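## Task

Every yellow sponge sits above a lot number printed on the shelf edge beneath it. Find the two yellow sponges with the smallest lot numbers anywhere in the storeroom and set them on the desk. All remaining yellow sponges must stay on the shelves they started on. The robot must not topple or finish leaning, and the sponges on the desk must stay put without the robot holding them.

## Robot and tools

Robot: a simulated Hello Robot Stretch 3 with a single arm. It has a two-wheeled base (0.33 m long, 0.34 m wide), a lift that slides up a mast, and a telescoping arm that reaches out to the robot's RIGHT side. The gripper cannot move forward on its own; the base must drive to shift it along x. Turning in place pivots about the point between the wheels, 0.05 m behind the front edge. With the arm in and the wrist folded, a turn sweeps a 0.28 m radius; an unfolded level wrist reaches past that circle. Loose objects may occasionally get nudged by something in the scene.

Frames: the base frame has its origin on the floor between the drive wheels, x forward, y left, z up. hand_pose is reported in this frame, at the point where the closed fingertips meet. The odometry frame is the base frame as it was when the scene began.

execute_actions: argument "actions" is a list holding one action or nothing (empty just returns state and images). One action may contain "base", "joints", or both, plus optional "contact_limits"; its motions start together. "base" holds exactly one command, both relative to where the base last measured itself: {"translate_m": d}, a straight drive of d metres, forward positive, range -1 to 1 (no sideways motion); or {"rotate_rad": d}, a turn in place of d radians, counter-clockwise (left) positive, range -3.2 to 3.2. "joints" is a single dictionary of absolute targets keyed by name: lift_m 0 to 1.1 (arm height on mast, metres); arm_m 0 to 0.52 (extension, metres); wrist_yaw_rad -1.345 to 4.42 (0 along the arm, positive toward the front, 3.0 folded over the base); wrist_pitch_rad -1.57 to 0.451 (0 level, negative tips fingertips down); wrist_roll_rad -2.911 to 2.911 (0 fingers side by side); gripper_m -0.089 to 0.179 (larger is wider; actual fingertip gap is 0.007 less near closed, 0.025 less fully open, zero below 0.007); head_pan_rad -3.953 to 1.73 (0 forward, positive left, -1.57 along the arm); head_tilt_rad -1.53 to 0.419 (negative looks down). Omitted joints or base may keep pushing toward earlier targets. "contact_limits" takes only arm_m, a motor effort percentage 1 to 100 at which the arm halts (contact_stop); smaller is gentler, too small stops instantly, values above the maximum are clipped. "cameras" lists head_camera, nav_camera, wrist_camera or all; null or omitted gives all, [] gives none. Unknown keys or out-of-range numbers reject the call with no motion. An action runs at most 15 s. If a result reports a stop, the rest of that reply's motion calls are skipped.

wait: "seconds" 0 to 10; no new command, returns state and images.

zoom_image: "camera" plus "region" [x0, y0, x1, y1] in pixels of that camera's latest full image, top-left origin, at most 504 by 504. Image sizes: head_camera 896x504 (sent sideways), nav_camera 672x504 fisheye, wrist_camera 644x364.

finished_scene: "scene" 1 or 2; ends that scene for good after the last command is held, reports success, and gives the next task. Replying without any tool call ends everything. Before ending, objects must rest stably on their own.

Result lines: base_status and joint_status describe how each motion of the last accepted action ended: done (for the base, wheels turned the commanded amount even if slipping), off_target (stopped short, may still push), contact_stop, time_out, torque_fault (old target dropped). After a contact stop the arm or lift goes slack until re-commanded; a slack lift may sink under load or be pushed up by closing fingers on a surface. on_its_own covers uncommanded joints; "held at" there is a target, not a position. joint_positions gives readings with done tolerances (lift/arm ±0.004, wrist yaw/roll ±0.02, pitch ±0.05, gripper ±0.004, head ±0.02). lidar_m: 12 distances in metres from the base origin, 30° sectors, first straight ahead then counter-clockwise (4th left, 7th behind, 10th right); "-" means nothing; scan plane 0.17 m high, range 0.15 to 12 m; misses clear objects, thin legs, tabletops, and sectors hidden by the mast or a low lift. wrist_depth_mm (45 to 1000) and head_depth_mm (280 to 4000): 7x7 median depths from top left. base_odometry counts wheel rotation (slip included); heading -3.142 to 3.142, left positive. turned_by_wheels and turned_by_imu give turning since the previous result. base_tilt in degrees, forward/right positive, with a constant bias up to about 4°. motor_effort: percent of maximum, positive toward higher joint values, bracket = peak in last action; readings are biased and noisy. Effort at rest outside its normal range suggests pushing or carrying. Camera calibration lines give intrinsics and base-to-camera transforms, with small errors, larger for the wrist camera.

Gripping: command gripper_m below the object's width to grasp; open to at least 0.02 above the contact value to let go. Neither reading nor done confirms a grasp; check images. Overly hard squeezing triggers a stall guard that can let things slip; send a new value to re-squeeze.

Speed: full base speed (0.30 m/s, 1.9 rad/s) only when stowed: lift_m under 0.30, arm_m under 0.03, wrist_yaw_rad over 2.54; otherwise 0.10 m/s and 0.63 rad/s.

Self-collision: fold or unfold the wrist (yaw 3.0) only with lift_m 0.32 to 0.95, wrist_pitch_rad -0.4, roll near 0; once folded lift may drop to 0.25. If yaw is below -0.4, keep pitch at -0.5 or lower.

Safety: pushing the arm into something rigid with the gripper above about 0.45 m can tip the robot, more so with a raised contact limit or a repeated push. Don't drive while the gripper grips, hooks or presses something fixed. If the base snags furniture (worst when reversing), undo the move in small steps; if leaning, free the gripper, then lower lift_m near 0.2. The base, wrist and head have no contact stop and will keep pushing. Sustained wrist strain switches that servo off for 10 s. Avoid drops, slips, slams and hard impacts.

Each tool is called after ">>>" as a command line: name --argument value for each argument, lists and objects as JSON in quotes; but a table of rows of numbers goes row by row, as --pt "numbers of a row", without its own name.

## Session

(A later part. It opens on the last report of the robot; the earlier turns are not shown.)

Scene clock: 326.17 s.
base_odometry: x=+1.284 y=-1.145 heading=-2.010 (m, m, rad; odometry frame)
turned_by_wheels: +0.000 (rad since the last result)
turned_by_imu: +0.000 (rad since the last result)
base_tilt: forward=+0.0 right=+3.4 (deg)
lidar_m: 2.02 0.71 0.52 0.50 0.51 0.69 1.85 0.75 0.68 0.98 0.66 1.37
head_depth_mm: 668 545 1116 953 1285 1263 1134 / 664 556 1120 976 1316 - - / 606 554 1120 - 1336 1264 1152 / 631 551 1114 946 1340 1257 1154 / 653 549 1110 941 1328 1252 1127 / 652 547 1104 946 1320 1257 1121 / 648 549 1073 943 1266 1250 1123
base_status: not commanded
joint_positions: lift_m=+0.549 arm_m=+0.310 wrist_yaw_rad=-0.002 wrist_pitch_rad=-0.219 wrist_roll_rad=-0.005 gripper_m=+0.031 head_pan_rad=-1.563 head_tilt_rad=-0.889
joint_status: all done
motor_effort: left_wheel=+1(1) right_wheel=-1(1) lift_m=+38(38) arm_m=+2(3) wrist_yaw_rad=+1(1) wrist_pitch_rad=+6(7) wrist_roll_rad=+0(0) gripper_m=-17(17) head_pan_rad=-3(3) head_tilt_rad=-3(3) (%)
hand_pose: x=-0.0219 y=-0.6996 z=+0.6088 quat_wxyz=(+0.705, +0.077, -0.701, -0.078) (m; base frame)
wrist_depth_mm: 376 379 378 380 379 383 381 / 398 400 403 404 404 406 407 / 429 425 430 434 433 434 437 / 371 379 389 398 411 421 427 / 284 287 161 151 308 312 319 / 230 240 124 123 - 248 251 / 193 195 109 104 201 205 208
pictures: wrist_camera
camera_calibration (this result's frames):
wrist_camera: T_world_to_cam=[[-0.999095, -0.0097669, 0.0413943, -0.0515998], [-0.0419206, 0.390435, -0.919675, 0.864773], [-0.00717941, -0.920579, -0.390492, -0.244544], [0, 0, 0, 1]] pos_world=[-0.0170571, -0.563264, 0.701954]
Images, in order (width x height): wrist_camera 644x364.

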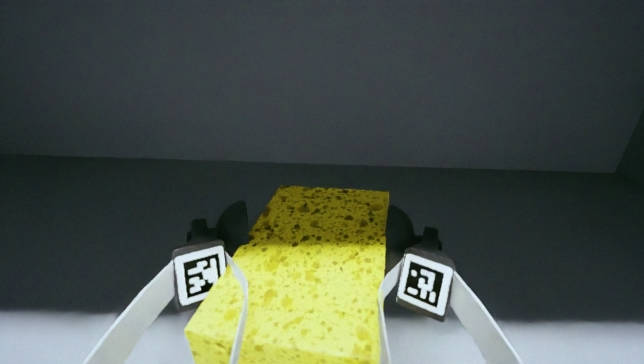

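>>> execute_actions --actions '[{"joints":{"arm_m":0.0}}]' --cameras '[]'

>>> execute_actions --actions '[{"base":{"translate_m":-0.2},"joints":{"wrist_yaw_rad":2.75,"wrist_pitch_rad":-0.4,"lift_m":0.4}}]' --cameras '[]'

>>> execute_actions --actions '[{"joints":{"lift_m":0.285}}]' --cameras '[]'

>>> execute_actions --actions '[{"base":{"translate_m":-1.0}}]' --cameras '[]'

>>> execute_actions --actions '[{"base":{"translate_m":-0.66}}]' --cameras '[]'

>>> execute_actions --actions '[{"base":{"rotate_rad":-1.57}}]' --cameras '[]'

>>> execute_actions --actions '[{"base":{"translate_m":1.0}}]' --cameras '[]'

>>> execute_actions --actions '[{"base":{"translate_m":0.98}}]' --cameras '[]'

>>> execute_actions --actions '[{"base":{"rotate_rad":1.59}}]' --cameras '[]'

>>> execute_actions --actions '[{"base":{"translate_m":1.0}}]' --cameras '[]'

>>> execute_actions --actions '[{"base":{"translate_m":0.3},"joints":{"lift_m":0.77,"head_tilt_rad":-0.7}}]' --cameras '[]'

>>> execute_actions --actions '[{"joints":{"wrist_yaw_rad":0,"wrist_pitch_rad":-0.2}}]' --cameras '["wrist_camera"]'

Scene clock: 347.57 s.
base_odometry: x=+1.284 y=-1.145 heading=-2.010 (m, m, rad; odometry frame)
turned_by_wheels: +0.000 (rad since the last result)
turned_by_imu: +0.001 (rad since the last result)
base_tilt: forward=+0.0 right=+3.4 (deg)
lidar_m: 2.01 0.71 0.52 0.49 0.51 0.69 1.85 0.75 0.68 0.98 0.66 1.37
head_depth_mm: 670 546 1126 955 1282 1263 1130 / 663 556 1114 958 1323 1266 - / 607 555 1123 950 1306 1276 - / 633 552 1123 947 1268 1244 - / 656 551 1109 944 1329 1256 1118 / 655 547 1105 943 1324 1247 1127 / 650 548 1079 940 1260 1250 1126
base_status: not commanded
joint_positions: lift_m=+0.549 arm_m=+0.000 wrist_yaw_rad=-0.001 wrist_pitch_rad=-0.220 wrist_roll_rad=-0.005 gripper_m=+0.031 head_pan_rad=-1.563 head_tilt_rad=-0.889
joint_status: all done
motor_effort: left_wheel=+1(1) right_wheel=-1(0) lift_m=+38(38) arm_m=-3(1) wrist_yaw_rad=+1(1) wrist_pitch_rad=+7(7) wrist_roll_rad=-1(0) gripper_m=-17(18) head_pan_rad=-3(3) head_tilt_rad=-4(3) (%)
hand_pose: x=-0.0217 y=-0.3901 z=+0.6085 quat_wxyz=(+0.705, +0.078, -0.701, -0.078) (m; base frame)
wrist_depth_mm: 564 665 673 674 669 658 505 / 563 711 706 714 720 702 499 / 509 562 579 600 629 643 497 / 373 382 392 401 416 423 433 / 317 320 160 151 326 330 333 / 577 800 124 122 - 728 491 / 575 722 109 104 771 669 491
pictures: none
No camera images: the call's "cameras" was empty. Leave "cameras" out to get every camera's image.

Scene clock: 350.73 s.
base_odometry: x=+1.369 y=-0.964 heading=-2.010 (m, m, rad; odometry frame)
turned_by_wheels: +0.000 (rad since the last result)
turned_by_imu: +0.000 (rad since the last result)
base_tilt: forward=+0.1 right=+3.4 (deg)
lidar_m: 2.01 0.71 0.51 0.49 0.51 0.69 1.84 1.29 0.57 0.87 0.87 0.80
head_depth_mm: 670 551 774 819 1091 1257 1137 / 666 556 1093 951 1163 1262 1145 / 661 554 1130 953 1336 1258 - / 659 552 1111 947 1338 1268 - / 657 549 1113 946 1334 1259 1126 / 608 550 1110 944 1331 1264 1124 / 619 549 1105 943 1329 1258 1120
base_status: done
joint_positions: lift_m=+0.401 arm_m=+0.000 wrist_yaw_rad=+2.748 wrist_pitch_rad=-0.418 wrist_roll_rad=-0.005 gripper_m=+0.031 head_pan_rad=-1.563 head_tilt_rad=-0.889
joint_status: all done
motor_effort: left_wheel=+2(5) right_wheel=-1(5) lift_m=+11(33) arm_m=-2(3) wrist_yaw_rad=+2(2) wrist_pitch_rad=+6(7) wrist_roll_rad=-1(0) gripper_m=-17(18) head_pan_rad=-2(2) head_tilt_rad=-3(4) (%)
hand_pose: x=+0.0648 y=+0.0621 z=+0.4135 quat_wxyz=(+0.279, +0.705, +0.009, +0.652) (m; base frame)
wrist_depth_mm: 419 453 500 554 628 711 826 / 454 490 545 612 694 800 957 / 496 532 597 679 778 912 - / - 589 657 708 853 935 991 / - 642 160 151 782 783 802 / - - 124 123 - 667 671 / 534 555 109 104 567 575 585
pictures: none
No camera images: the call's "cameras" was empty. Leave "cameras" out to get every camera's image.

Scene clock: 352.60 s.
base_odometry: x=+1.369 y=-0.964 heading=-2.010 (m, m, rad; odometry frame)
turned_by_wheels: +0.000 (rad since the last result)
turned_by_imu: +0.000 (rad since the last result)
base_tilt: forward=+0.0 right=+3.4 (deg)
lidar_m: 2.01 0.71 0.51 0.49 0.51 0.69 1.84 1.29 0.58 0.87 0.87 0.80
head_depth_mm: 669 548 776 821 1086 1271 1130 / 665 555 1083 956 1157 1263 1138 / 665 552 1120 951 1344 1264 1174 / 659 553 1109 944 1343 1266 - / 655 549 1108 946 1332 1261 1126 / 607 549 1113 942 1324 1248 1127 / 620 550 1103 938 1334 1258 1122
base_status: not commanded
joint_positions: lift_m=+0.286 arm_m=+0.000 wrist_yaw_rad=+2.748 wrist_pitch_rad=-0.418 wrist_roll_rad=-0.005 gripper_m=+0.031 head_pan_rad=-1.563 head_tilt_rad=-0.889
joint_status: all done
motor_effort: left_wheel=+3(3) right_wheel=-1(1) lift_m=+11(10) arm_m=-2(3) wrist_yaw_rad=+2(1) wrist_pitch_rad=+6(6) wrist_roll_rad=-1(0) gripper_m=-17(17) head_pan_rad=-3(2) head_tilt_rad=-4(4) (%)
hand_pose: x=+0.0648 y=+0.0620 z=+0.2984 quat_wxyz=(+0.279, +0.705, +0.010, +0.652) (m; base frame)
wrist_depth_mm: 422 457 505 557 621 712 824 / 454 492 543 610 690 791 939 / 498 535 600 682 759 867 974 / - 573 635 691 731 746 757 / - 583 160 150 607 614 620 / - - 124 123 - 520 528 / - - 109 104 441 447 455
pictures: none
No camera images: the call's "cameras" was empty. Leave "cameras" out to get every camera's image.

Scene clock: 357.53 s.
base_odometry: x=+1.794 y=-0.058 heading=-2.010 (m, m, rad; odometry frame)
turned_by_wheels: +0.000 (rad since the last result)
turned_by_imu: -0.003 (rad since the last result)
base_tilt: forward=+0.0 right=+3.5 (deg)
lidar_m: 1.98 0.69 0.50 0.48 0.49 0.66 1.24 1.28 0.57 0.63 0.96 0.86
head_depth_mm: 592 555 668 1614 1429 1265 1135 / 666 557 877 906 1386 1263 1144 / 663 560 1120 952 1312 1264 1172 / 656 571 1109 943 1339 1260 - / 657 567 1110 947 1332 1252 1124 / 652 567 1085 961 1337 1255 1125 / 650 565 1098 970 1330 1253 1116
base_status: done
joint_positions: lift_m=+0.286 arm_m=+0.000 wrist_yaw_rad=+2.749 wrist_pitch_rad=-0.418 wrist_roll_rad=-0.005 gripper_m=+0.031 head_pan_rad=-1.563 head_tilt_rad=-0.889
joint_status: not commanded
motor_effort: left_wheel=+3(8) right_wheel=-2(8) lift_m=+11(11) arm_m=-2(3) wrist_yaw_rad=+1(2) wrist_pitch_rad=+6(6) wrist_roll_rad=+0(0) gripper_m=-17(17) head_pan_rad=-3(2) head_tilt_rad=-4(4) (%)
hand_pose: x=+0.0647 y=+0.0620 z=+0.2983 quat_wxyz=(+0.279, +0.705, +0.010, +0.652) (m; base frame)
wrist_depth_mm: 412 445 490 539 612 688 811 / 441 479 528 595 665 774 917 / 482 518 582 656 741 847 976 / - 552 623 671 729 737 756 / - 573 160 151 608 611 616 / - - 124 122 - 517 526 / - - 109 104 443 452 452
pictures: none
No camera images: the call's "cameras" was empty. Leave "cameras" out to get every camera's image.

Scene clock: 361.43 s.
base_odometry: x=+2.074 y=+0.539 heading=-2.010 (m, m, rad; odometry frame)
turned_by_wheels: +0.000 (rad since the last result)
turned_by_imu: -0.002 (rad since the last result)
base_tilt: forward=+0.2 right=+3.5 (deg)
lidar_m: 1.94 0.67 0.49 0.46 0.48 0.60 0.58 0.60 0.80 2.09 0.71 1.40
head_depth_mm: 1978 1932 1841 1621 1431 1256 1139 / 2804 2372 1934 1647 1439 1262 1139 / 2948 2332 1919 1653 1431 1259 1167 / 2989 2329 1921 1642 1430 1261 - / 2954 2293 1908 1621 1419 1258 1128 / 2848 2291 1919 1624 1418 1256 1122 / 2913 2285 1828 1383 1370 1250 1117
base_status: done
joint_positions: lift_m=+0.286 arm_m=+0.000 wrist_yaw_rad=+2.749 wrist_pitch_rad=-0.418 wrist_roll_rad=-0.005 gripper_m=+0.031 head_pan_rad=-1.563 head_tilt_rad=-0.889
joint_status: not commanded
motor_effort: left_wheel=+3(9) right_wheel=-2(8) lift_m=+11(11) arm_m=-2(3) wrist_yaw_rad=+1(1) wrist_pitch_rad=+6(6) wrist_roll_rad=+0(0) gripper_m=-17(17) head_pan_rad=-2(2) head_tilt_rad=-4(4) (%)
hand_pose: x=+0.0647 y=+0.0620 z=+0.2983 quat_wxyz=(+0.279, +0.705, +0.010, +0.652) (m; base frame)
wrist_depth_mm: 397 433 476 527 596 672 783 / 431 469 515 577 667 766 923 / 470 507 566 645 733 859 954 / - 547 612 660 733 752 756 / - 572 160 151 604 611 619 / - - 124 122 - 515 520 / - - 109 104 444 449 454
pictures: none
No camera images: the call's "cameras" was empty. Leave "cameras" out to get every camera's image.

Scene clock: 363.57 s.
base_odometry: x=+2.074 y=+0.539 heading=+2.704 (m, m, rad; odometry frame)
turned_by_wheels: -1.570 (rad since the last result)
turned_by_imu: -1.549 (rad since the last result)
base_tilt: forward=+0.1 right=+3.4 (deg)
lidar_m: 2.11 0.71 1.41 1.93 0.67 0.48 0.46 0.48 0.60 0.58 0.60 0.81
head_depth_mm: 500 581 701 869 1153 1242 1135 / 500 585 702 876 1164 1262 1142 / 504 590 708 883 1165 1260 1173 / 505 591 709 882 1184 1258 - / 509 594 713 891 1197 1253 1127 / 511 596 715 898 1203 1247 1128 / 511 597 722 907 1213 1251 1118
base_status: done
joint_positions: lift_m=+0.286 arm_m=+0.000 wrist_yaw_rad=+2.749 wrist_pitch_rad=-0.418 wrist_roll_rad=-0.005 gripper_m=+0.031 head_pan_rad=-1.563 head_tilt_rad=-0.889
joint_status: not commanded
motor_effort: left_wheel=+4(15) right_wheel=-1(7) lift_m=+11(11) arm_m=-3(3) wrist_yaw_rad=+1(1) wrist_pitch_rad=+6(6) wrist_roll_rad=+0(1) gripper_m=-17(17) head_pan_rad=-2(2) head_tilt_rad=-4(3) (%)
hand_pose: x=+0.0647 y=+0.0620 z=+0.2983 quat_wxyz=(+0.279, +0.705, +0.010, +0.652) (m; base frame)
wrist_depth_mm: - - - - - 662 761 / - - - - - 740 882 / 875 890 896 921 859 860 925 / - 696 699 723 735 750 755 / - 577 160 151 605 610 616 / - - 125 123 - 522 523 / - - 109 104 442 446 452
pictures: none
No camera images: the call's "cameras" was empty. Leave "cameras" out to get every camera's image.

Scene clock: 368.57 s.
base_odometry: x=+1.168 y=+0.963 heading=+2.704 (m, m, rad; odometry frame)
turned_by_wheels: +0.000 (rad since the last result)
turned_by_imu: +0.004 (rad since the last result)
base_tilt: forward=+0.0 right=+3.4 (deg)
lidar_m: 2.09 2.00 2.70 0.46 0.48 1.52 1.47 0.81 0.59 0.56 0.58 0.79
head_depth_mm: 486 566 678 845 1116 1274 1130 / 489 570 683 848 1130 1264 1136 / 490 572 687 854 1139 1265 1176 / 491 575 692 861 1157 1251 - / 495 579 695 868 1156 1255 1128 / 497 581 699 878 1177 1265 1132 / 499 584 706 881 1186 1248 1126
base_status: done
joint_positions: lift_m=+0.286 arm_m=+0.000 wrist_yaw_rad=+2.749 wrist_pitch_rad=-0.418 wrist_roll_rad=-0.005 gripper_m=+0.031 head_pan_rad=-1.563 head_tilt_rad=-0.889
joint_status: not commanded
motor_effort: left_wheel=+2(16) right_wheel=-1(5) lift_m=+11(11) arm_m=-3(3) wrist_yaw_rad=+1(1) wrist_pitch_rad=+6(6) wrist_roll_rad=+0(0) gripper_m=-17(17) head_pan_rad=-2(3) head_tilt_rad=-4(4) (%)
hand_pose: x=+0.0647 y=+0.0620 z=+0.2983 quat_wxyz=(+0.279, +0.705, +0.010, +0.652) (m; base frame)
wrist_depth_mm: 400 434 - - - - - / 431 464 - - - - - / 467 508 902 918 937 968 974 / - 553 707 718 727 743 762 / - 572 160 151 603 609 619 / - - 124 123 - 519 521 / - - 109 104 440 451 451
pictures: none
No camera images: the call's "cameras" was empty. Leave "cameras" out to get every camera's image.

Scene clock: 373.53 s.
base_odometry: x=+0.281 y=+1.378 heading=+2.704 (m, m, rad; odometry frame)
turned_by_wheels: +0.000 (rad since the last result)
turned_by_imu: +0.004 (rad since the last result)
base_tilt: forward=+0.0 right=+3.4 (deg)
lidar_m: 1.33 1.14 1.29 3.77 1.39 1.09 2.25 0.79 0.57 0.55 0.57 0.78
head_depth_mm: 476 554 664 824 1100 1268 1128 / 478 557 669 831 1109 1264 1143 / 471 557 653 840 1112 1263 1170 / 469 544 651 843 1129 1261 - / 480 562 649 852 1136 1261 1129 / 481 563 652 859 1144 1256 1125 / 483 566 656 870 1166 1248 1125
base_status: done
joint_positions: lift_m=+0.286 arm_m=+0.000 wrist_yaw_rad=+2.749 wrist_pitch_rad=-0.418 wrist_roll_rad=-0.005 gripper_m=+0.031 head_pan_rad=-1.563 head_tilt_rad=-0.889
joint_status: not commanded
motor_effort: left_wheel=+2(15) right_wheel=-1(4) lift_m=+11(11) arm_m=-3(3) wrist_yaw_rad=+1(1) wrist_pitch_rad=+6(6) wrist_roll_rad=+0(0) gripper_m=-18(17) head_pan_rad=-3(2) head_tilt_rad=-3(3) (%)
hand_pose: x=+0.0646 y=+0.0620 z=+0.2983 quat_wxyz=(+0.279, +0.705, +0.010, +0.652) (m; base frame)
wrist_depth_mm: - - - - - - - / - - - - - - - / 871 886 892 906 930 957 964 / - 694 707 714 733 735 761 / - 584 160 151 602 604 621 / - - 125 123 - 513 527 / - - 109 104 442 445 452
pictures: none
No camera images: the call's "cameras" was empty. Leave "cameras" out to get every camera's image.

Scene clock: 375.80 s.
base_odometry: x=+0.281 y=+1.378 heading=-1.989 (m, m, rad; odometry frame)
turned_by_wheels: +1.590 (rad since the last result)
turned_by_imu: +1.570 (rad since the last result)
base_tilt: forward=+0.0 right=+3.4 (deg)
lidar_m: 3.69 1.38 1.09 2.09 0.78 0.57 0.55 0.57 0.79 1.33 1.14 1.30
head_depth_mm: 1197 1394 1668 1605 1438 1262 1133 / 1200 1403 1682 1649 1437 1267 1140 / 1211 1409 1703 1642 1425 1254 1168 / 1216 1424 1702 1619 1416 1261 - / 1226 1432 1745 1632 1428 1256 1131 / 1235 1450 1729 1613 1417 1249 1126 / 1245 1447 1751 1619 1408 1255 1114
base_status: done
joint_positions: lift_m=+0.286 arm_m=+0.000 wrist_yaw_rad=+2.749 wrist_pitch_rad=-0.418 wrist_roll_rad=-0.005 gripper_m=+0.031 head_pan_rad=-1.564 head_tilt_rad=-0.889
joint_status: not commanded
motor_effort: left_wheel=-4(13) right_wheel=+4(14) lift_m=+11(11) arm_m=-3(3) wrist_yaw_rad=+1(1) wrist_pitch_rad=+6(6) wrist_roll_rad=+0(0) gripper_m=-17(17) head_pan_rad=-2(2) head_tilt_rad=-3(3) (%)
hand_pose: x=+0.0646 y=+0.0620 z=+0.2983 quat_wxyz=(+0.279, +0.705, +0.010, +0.652) (m; base frame)
wrist_depth_mm: - - - - - - - / - - - - - - - / 870 876 873 915 940 957 989 / - 693 707 719 731 752 762 / - 581 161 151 600 604 621 / - - 124 123 - 518 526 / - - 109 104 439 449 450
pictures: none
No camera images: the call's "cameras" was empty. Leave "cameras" out to get every camera's image.

Scene clock: 380.80 s.
base_odometry: x=-0.126 y=+0.465 heading=-1.990 (m, m, rad; odometry frame)
turned_by_wheels: +0.000 (rad since the last result)
turned_by_imu: +0.004 (rad since the last result)
base_tilt: forward=+0.1 right=+3.4 (deg)
lidar_m: 2.75 1.35 1.00 0.96 1.00 1.61 1.55 1.62 0.93 0.74 0.74 1.30
head_depth_mm: 1178 1021 839 1580 1427 1273 1138 / 1189 1012 836 1478 1414 1261 1138 / 1197 1013 837 1601 1425 1264 1174 / 1192 1008 836 1578 1422 1257 - / 1187 1010 831 1577 1414 1254 1127 / 1199 1006 829 1559 1419 1254 1120 / 1200 998 826 1536 1410 1248 1117
base_status: done
joint_positions: lift_m=+0.286 arm_m=+0.000 wrist_yaw_rad=+2.749 wrist_pitch_rad=-0.418 wrist_roll_rad=-0.005 gripper_m=+0.031 head_pan_rad=-1.564 head_tilt_rad=-0.889
joint_status: not commanded
motor_effort: left_wheel=-5(11) right_wheel=+4(11) lift_m=+11(11) arm_m=-3(2) wrist_yaw_rad=+1(1) wrist_pitch_rad=+6(6) wrist_roll_rad=+0(0) gripper_m=-17(17) head_pan_rad=-3(3) head_tilt_rad=-4(4) (%)
hand_pose: x=+0.0646 y=+0.0620 z=+0.2983 quat_wxyz=(+0.279, +0.705, +0.010, +0.652) (m; base frame)
wrist_depth_mm: 809 865 969 - - - - / 871 936 - - - - - / 876 868 890 913 938 964 970 / - 692 700 720 732 740 766 / - 578 161 151 607 615 629 / - - 124 123 - 517 523 / - - 109 104 441 448 454
pictures: none
No camera images: the call's "cameras" was empty. Leave "cameras" out to get every camera's image.

Scene clock: 386.03 s.
base_odometry: x=-0.248 y=+0.191 heading=-1.990 (m, m, rad; odometry frame)
turned_by_wheels: +0.000 (rad since the last result)
turned_by_imu: +0.002 (rad since the last result)
base_tilt: forward=+0.0 right=+3.4 (deg)
lidar_m: 2.45 1.35 0.99 0.96 1.00 1.92 1.86 1.88 0.77 0.65 1.10 1.91
head_depth_mm: 1142 1287 1108 866 1542 1390 - / 1151 1296 1095 866 1503 1367 - / 1155 1291 1098 857 1532 1366 - / 1161 1309 1089 853 1496 1350 - / 1170 1292 1081 853 1527 1384 1134 / 1167 1308 1077 846 1559 1358 1183 / 1187 1310 1071 846 1569 1362 1178
base_status: done
joint_positions: lift_m=+0.769 arm_m=+0.000 wrist_yaw_rad=+2.749 wrist_pitch_rad=-0.419 wrist_roll_rad=-0.005 gripper_m=+0.031 head_pan_rad=-1.564 head_tilt_rad=-0.705
joint_status: all done
motor_effort: left_wheel=-4(15) right_wheel=+4(12) lift_m=+38(39) arm_m=-3(3) wrist_yaw_rad=+1(1) wrist_pitch_rad=+6(6) wrist_roll_rad=+0(0) gripper_m=-17(17) head_pan_rad=-2(2) head_tilt_rad=+2(16) (%)
hand_pose: x=+0.0646 y=+0.0619 z=+0.7817 quat_wxyz=(+0.280, +0.705, +0.010, +0.651) (m; base frame)
wrist_depth_mm: 817 875 965 - - - - / 865 923 - - - - - / 950 - - - - - - / - - - - - - - / - - 161 151 - - - / - - 124 123 - - - / 932 950 109 104 979 996 995
pictures: none
No camera images: the call's "cameras" was empty. Leave "cameras" out to get every camera's image.

Scene clock: 388.40 s.
base_odometry: x=-0.248 y=+0.191 heading=-1.990 (m, m, rad; odometry frame)
turned_by_wheels: +0.000 (rad since the last result)
turned_by_imu: +0.000 (rad since the last result)
base_tilt: forward=+0.0 right=+3.4 (deg)
lidar_m: 2.46 1.35 0.99 0.96 1.00 1.92 1.86 1.88 0.77 0.66 1.10 1.90
head_depth_mm: 1138 1285 1109 866 1537 1379 - / 1145 1296 1101 862 1504 1383 - / 1153 1301 1100 859 764 1365 - / 1162 1292 1088 855 578 1294 1172 / 1164 1295 1084 852 1533 1372 1186 / 1178 1302 1081 846 1549 1355 1180 / 1187 1309 1076 846 1570 1347 1175
base_status: not commanded
joint_positions: lift_m=+0.769 arm_m=+0.000 wrist_yaw_rad=+0.002 wrist_pitch_rad=-0.226 wrist_roll_rad=-0.005 gripper_m=+0.031 head_pan_rad=-1.564 head_tilt_rad=-0.705
joint_status: all done
motor_effort: left_wheel=-4(4) right_wheel=+4(4) lift_m=+38(38) arm_m=-3(3) wrist_yaw_rad=-1(2) wrist_pitch_rad=+9(9) wrist_roll_rad=+0(0) gripper_m=-17(17) head_pan_rad=-3(2) head_tilt_rad=+2(2) (%)
hand_pose: x=-0.0209 y=-0.3896 z=+0.8271 quat_wxyz=(+0.705, +0.081, -0.701, -0.079) (m; base frame)
wrist_depth_mm: - - - - - - - / - - - - - - - / 535 669 685 705 742 760 804 / 442 452 466 473 487 499 515 / 356 361 161 151 369 372 380 / 929 - 125 123 - 963 - / - - 109 104 - - -
pictures: wrist_camera
camera_calibration (this result's frames):
wrist_camera: T_world_to_cam=[[-0.999049, -0.0139434, 0.04132, -0.0582217], [-0.0434602, 0.396595, -0.916965, 0.944665], [-0.00360166, -0.917888, -0.396823, 0.132485], [0, 0, 0, 1]] pos_world=[-0.0166338, -0.253854, 0.921203]
Images, in order (width x height): wrist_camera 644x364.

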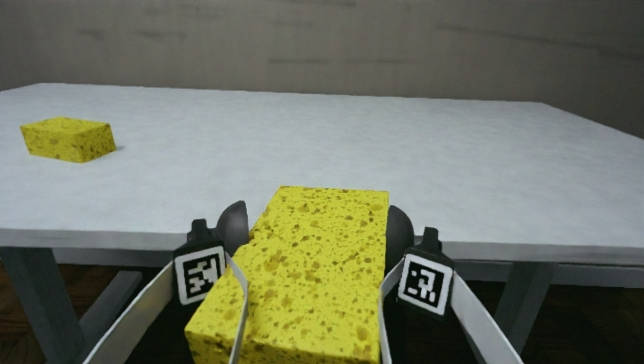

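>>> execute_actions --actions '[{"joints":{"arm_m":0.37}}]' --cameras '[]'

>>> execute_actions --actions '[{"joints":{"lift_m":0.70}}]' --cameras '[]'

>>> execute_actions --actions '[{"joints":{"gripper_m":0.179}}]' --cameras '[]'

>>> execute_actions --actions '[{"joints":{"arm_m":0.1,"lift_m":0.72,"head_pan_rad":-1.4,"head_tilt_rad":-0.7}}]' --cameras '["wrist_camera","nav_camera"]'

Scene clock: 411.77 s.
base_odometry: x=-0.248 y=+0.191 heading=-1.990 (m, m, rad; odometry frame)
turned_by_wheels: +0.000 (rad since the last result)
turned_by_imu: +0.001 (rad since the last result)
base_tilt: forward=+0.1 right=+3.4 (deg)
lidar_m: 2.45 1.35 0.99 0.96 1.00 1.91 1.85 1.88 0.77 0.65 1.10 1.90
head_depth_mm: 1130 1286 1105 869 1495 - - / 1143 1284 1143 - 1205 1342 1188 / 1150 1296 1185 812 1538 1347 1187 / 1154 1293 1133 827 1490 1332 1186 / 1171 1297 1082 852 1539 1358 1180 / 1171 1307 1076 851 1564 1354 1173 / 1173 1311 1075 843 1560 1351 1179
base_status: not commanded
joint_positions: lift_m=+0.769 arm_m=+0.370 wrist_yaw_rad=+0.001 wrist_pitch_rad=-0.225 wrist_roll_rad=-0.005 gripper_m=+0.031 head_pan_rad=-1.564 head_tilt_rad=-0.705
joint_status: all done
motor_effort: left_wheel=-4(4) right_wheel=+4(4) lift_m=+38(38) arm_m=+3(4) wrist_yaw_rad=+0(1) wrist_pitch_rad=+8(9) wrist_roll_rad=+0(0) gripper_m=-17(17) head_pan_rad=-2(1) head_tilt_rad=+2(2) (%)
hand_pose: x=-0.0213 y=-0.7591 z=+0.8274 quat_wxyz=(+0.705, +0.080, -0.701, -0.079) (m; base frame)
wrist_depth_mm: 670 666 668 659 663 660 657 / 725 716 714 704 703 706 699 / 636 654 682 708 733 741 730 / 441 449 460 473 488 496 509 / 338 340 160 151 364 367 375 / 275 286 124 123 - 295 300 / 229 233 109 104 239 245 248
pictures: none
No camera images: the call's "cameras" was empty. Leave "cameras" out to get every camera's image.

Scene clock: 413.23 s.
base_odometry: x=-0.248 y=+0.191 heading=-1.990 (m, m, rad; odometry frame)
turned_by_wheels: +0.000 (rad since the last result)
turned_by_imu: +0.000 (rad since the last result)
base_tilt: forward=-0.1 right=+3.4 (deg)
lidar_m: 2.44 1.35 0.99 0.96 1.00 1.92 1.85 1.88 0.77 0.65 1.10 1.90
head_depth_mm: 1145 1281 1112 863 1545 1392 - / 1146 1290 1096 892 - 1340 1181 / 1148 1302 1096 - 1536 1342 1193 / 1159 1295 1091 854 1498 1331 1178 / 1166 1302 1079 850 1525 1377 1181 / 1179 1304 1076 847 1554 1367 1183 / 1174 1312 1070 843 1547 1355 1168
base_status: not commanded
joint_positions: lift_m=+0.701 arm_m=+0.370 wrist_yaw_rad=+0.001 wrist_pitch_rad=-0.210 wrist_roll_rad=-0.005 gripper_m=+0.031 head_pan_rad=-1.564 head_tilt_rad=-0.705
joint_status: all done
motor_effort: left_wheel=-4(4) right_wheel=+3(4) lift_m=+9(34) arm_m=+3(3) wrist_yaw_rad=+0(1) wrist_pitch_rad=+3(8) wrist_roll_rad=+0(0) gripper_m=-16(17) head_pan_rad=-3(1) head_tilt_rad=+2(2) (%)
hand_pose: x=-0.0213 y=-0.7603 z=+0.7627 quat_wxyz=(+0.705, +0.075, -0.701, -0.074) (m; base frame)
wrist_depth_mm: 671 669 667 666 669 656 659 / 717 703 708 701 701 705 707 / 441 455 477 498 515 534 559 / 302 310 317 324 333 342 352 / 230 233 161 151 250 252 257 / 185 190 124 122 - 200 203 / 155 156 108 103 162 165 167
pictures: none
No camera images: the call's "cameras" was empty. Leave "cameras" out to get every camera's image.

Scene clock: 415.20 s.
base_odometry: x=-0.248 y=+0.191 heading=-1.990 (m, m, rad; odometry frame)
turned_by_wheels: +0.000 (rad since the last result)
turned_by_imu: +0.000 (rad since the last result)
base_tilt: forward=+0.0 right=+3.5 (deg)
lidar_m: 2.46 1.35 0.99 0.96 1.00 1.91 1.86 1.88 0.77 0.65 1.09 1.90
head_depth_mm: 1143 1283 1113 866 1542 1388 - / 1143 1292 1104 895 - 1337 1181 / 1150 1297 1092 - 1544 1353 1178 / 1163 1293 1090 856 1503 1333 1188 / 1172 1293 1083 853 1531 1350 1183 / 1173 1306 1079 845 1565 1353 1182 / 1174 1312 1071 842 1554 1346 1169
base_status: not commanded
joint_positions: lift_m=+0.701 arm_m=+0.370 wrist_yaw_rad=+0.001 wrist_pitch_rad=-0.217 wrist_roll_rad=-0.005 gripper_m=+0.179 head_pan_rad=-1.564 head_tilt_rad=-0.705
joint_status: all done
motor_effort: left_wheel=-5(5) right_wheel=+3(4) lift_m=+10(11) arm_m=+3(3) wrist_yaw_rad=-1(1) wrist_pitch_rad=+6(6) wrist_roll_rad=+0(0) gripper_m=+0(84) head_pan_rad=-1(2) head_tilt_rad=+2(2) (%)
hand_pose: x=-0.0212 y=-0.7598 z=+0.7609 quat_wxyz=(+0.705, +0.077, -0.701, -0.076) (m; base frame)
wrist_depth_mm: 675 677 667 662 668 660 660 / 709 709 703 704 710 710 700 / 428 439 461 476 494 515 534 / 295 301 308 316 324 334 344 / 235 229 231 155 231 248 251 / - 182 128 124 185 194 207 / 150 154 111 106 154 161 158
pictures: none
No camera images: the call's "cameras" was empty. Leave "cameras" out to get every camera's image.

Scene clock: 418.40 s.
base_odometry: x=-0.248 y=+0.191 heading=-1.990 (m, m, rad; odometry frame)
turned_by_wheels: +0.000 (rad since the last result)
turned_by_imu: +0.000 (rad since the last result)
base_tilt: forward=+0.0 right=+3.4 (deg)
lidar_m: 2.45 1.35 1.00 0.96 1.00 1.92 1.85 1.88 0.77 0.65 1.10 1.91
head_depth_mm: 1111 1236 1110 861 1033 - - / 1135 1286 1103 843 770 - 1149 / 1166 1297 1093 861 967 - 1168 / 1189 1309 1091 854 1538 1366 1181 / 1206 1343 1084 853 1569 1360 1177 / 1239 1360 1080 849 1595 1357 1173 / 1266 1389 1078 875 1520 1352 1174
base_status: not commanded
joint_positions: lift_m=+0.719 arm_m=+0.100 wrist_yaw_rad=+0.001 wrist_pitch_rad=-0.218 wrist_roll_rad=-0.005 gripper_m=+0.179 head_pan_rad=-1.407 head_tilt_rad=-0.705
joint_status: all done
motor_effort: left_wheel=-4(4) right_wheel=+3(3) lift_m=+38(40) arm_m=-3(5) wrist_yaw_rad=+0(1) wrist_pitch_rad=+6(6) wrist_roll_rad=+0(0) gripper_m=+0(1) head_pan_rad=+2(14) head_tilt_rad=+2(2) (%)
hand_pose: x=-0.0213 y=-0.4902 z=+0.7790 quat_wxyz=(+0.705, +0.078, -0.701, -0.077) (m; base frame)
wrist_depth_mm: 949 935 939 925 934 920 922 / 879 964 961 951 957 975 967 / 412 508 525 428 573 587 611 / 338 345 355 361 369 382 396 / 272 263 266 270 276 284 288 / - - 248 248 249 250 250 / 974 - - - - - -
pictures: nav_camera (sideways: a quarter turn counterclockwise sets it upright), wrist_camera
camera_calibration (this result's frames):
nav_camera: T_world_to_cam=[[0.148717, -0.633756, 0.759102, -0.954851], [-0.97569, -0.218997, 0.00831375, 0.0474079], [0.160973, -0.741885, -0.650918, 0.803097], [0, 0, 0, 1]] pos_world=[0.0589816, 0.00104497, 1.24719]
wrist_camera: T_world_to_cam=[[-0.999069, -0.0121297, 0.0414097, -0.0571832], [-0.0428625, 0.38952, -0.92002, 0.939388], [-0.00497032, -0.920938, -0.389677, 0.0139457], [0, 0, 0, 1]] pos_world=[-0.0167962, -0.353761, 0.872058]
Images, in order (width x height): nav_camera 672x504, wrist_camera 644x364.

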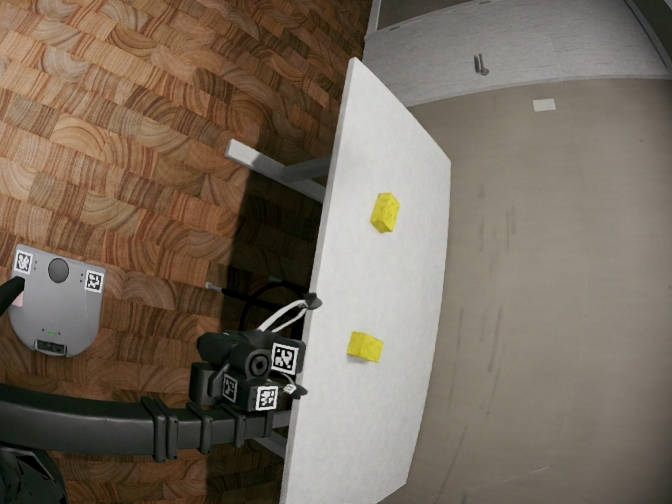

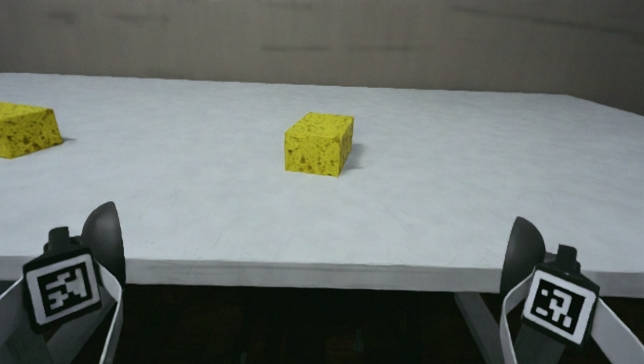

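>>> finished_scene --scene 1

The scene is finished: the task was done.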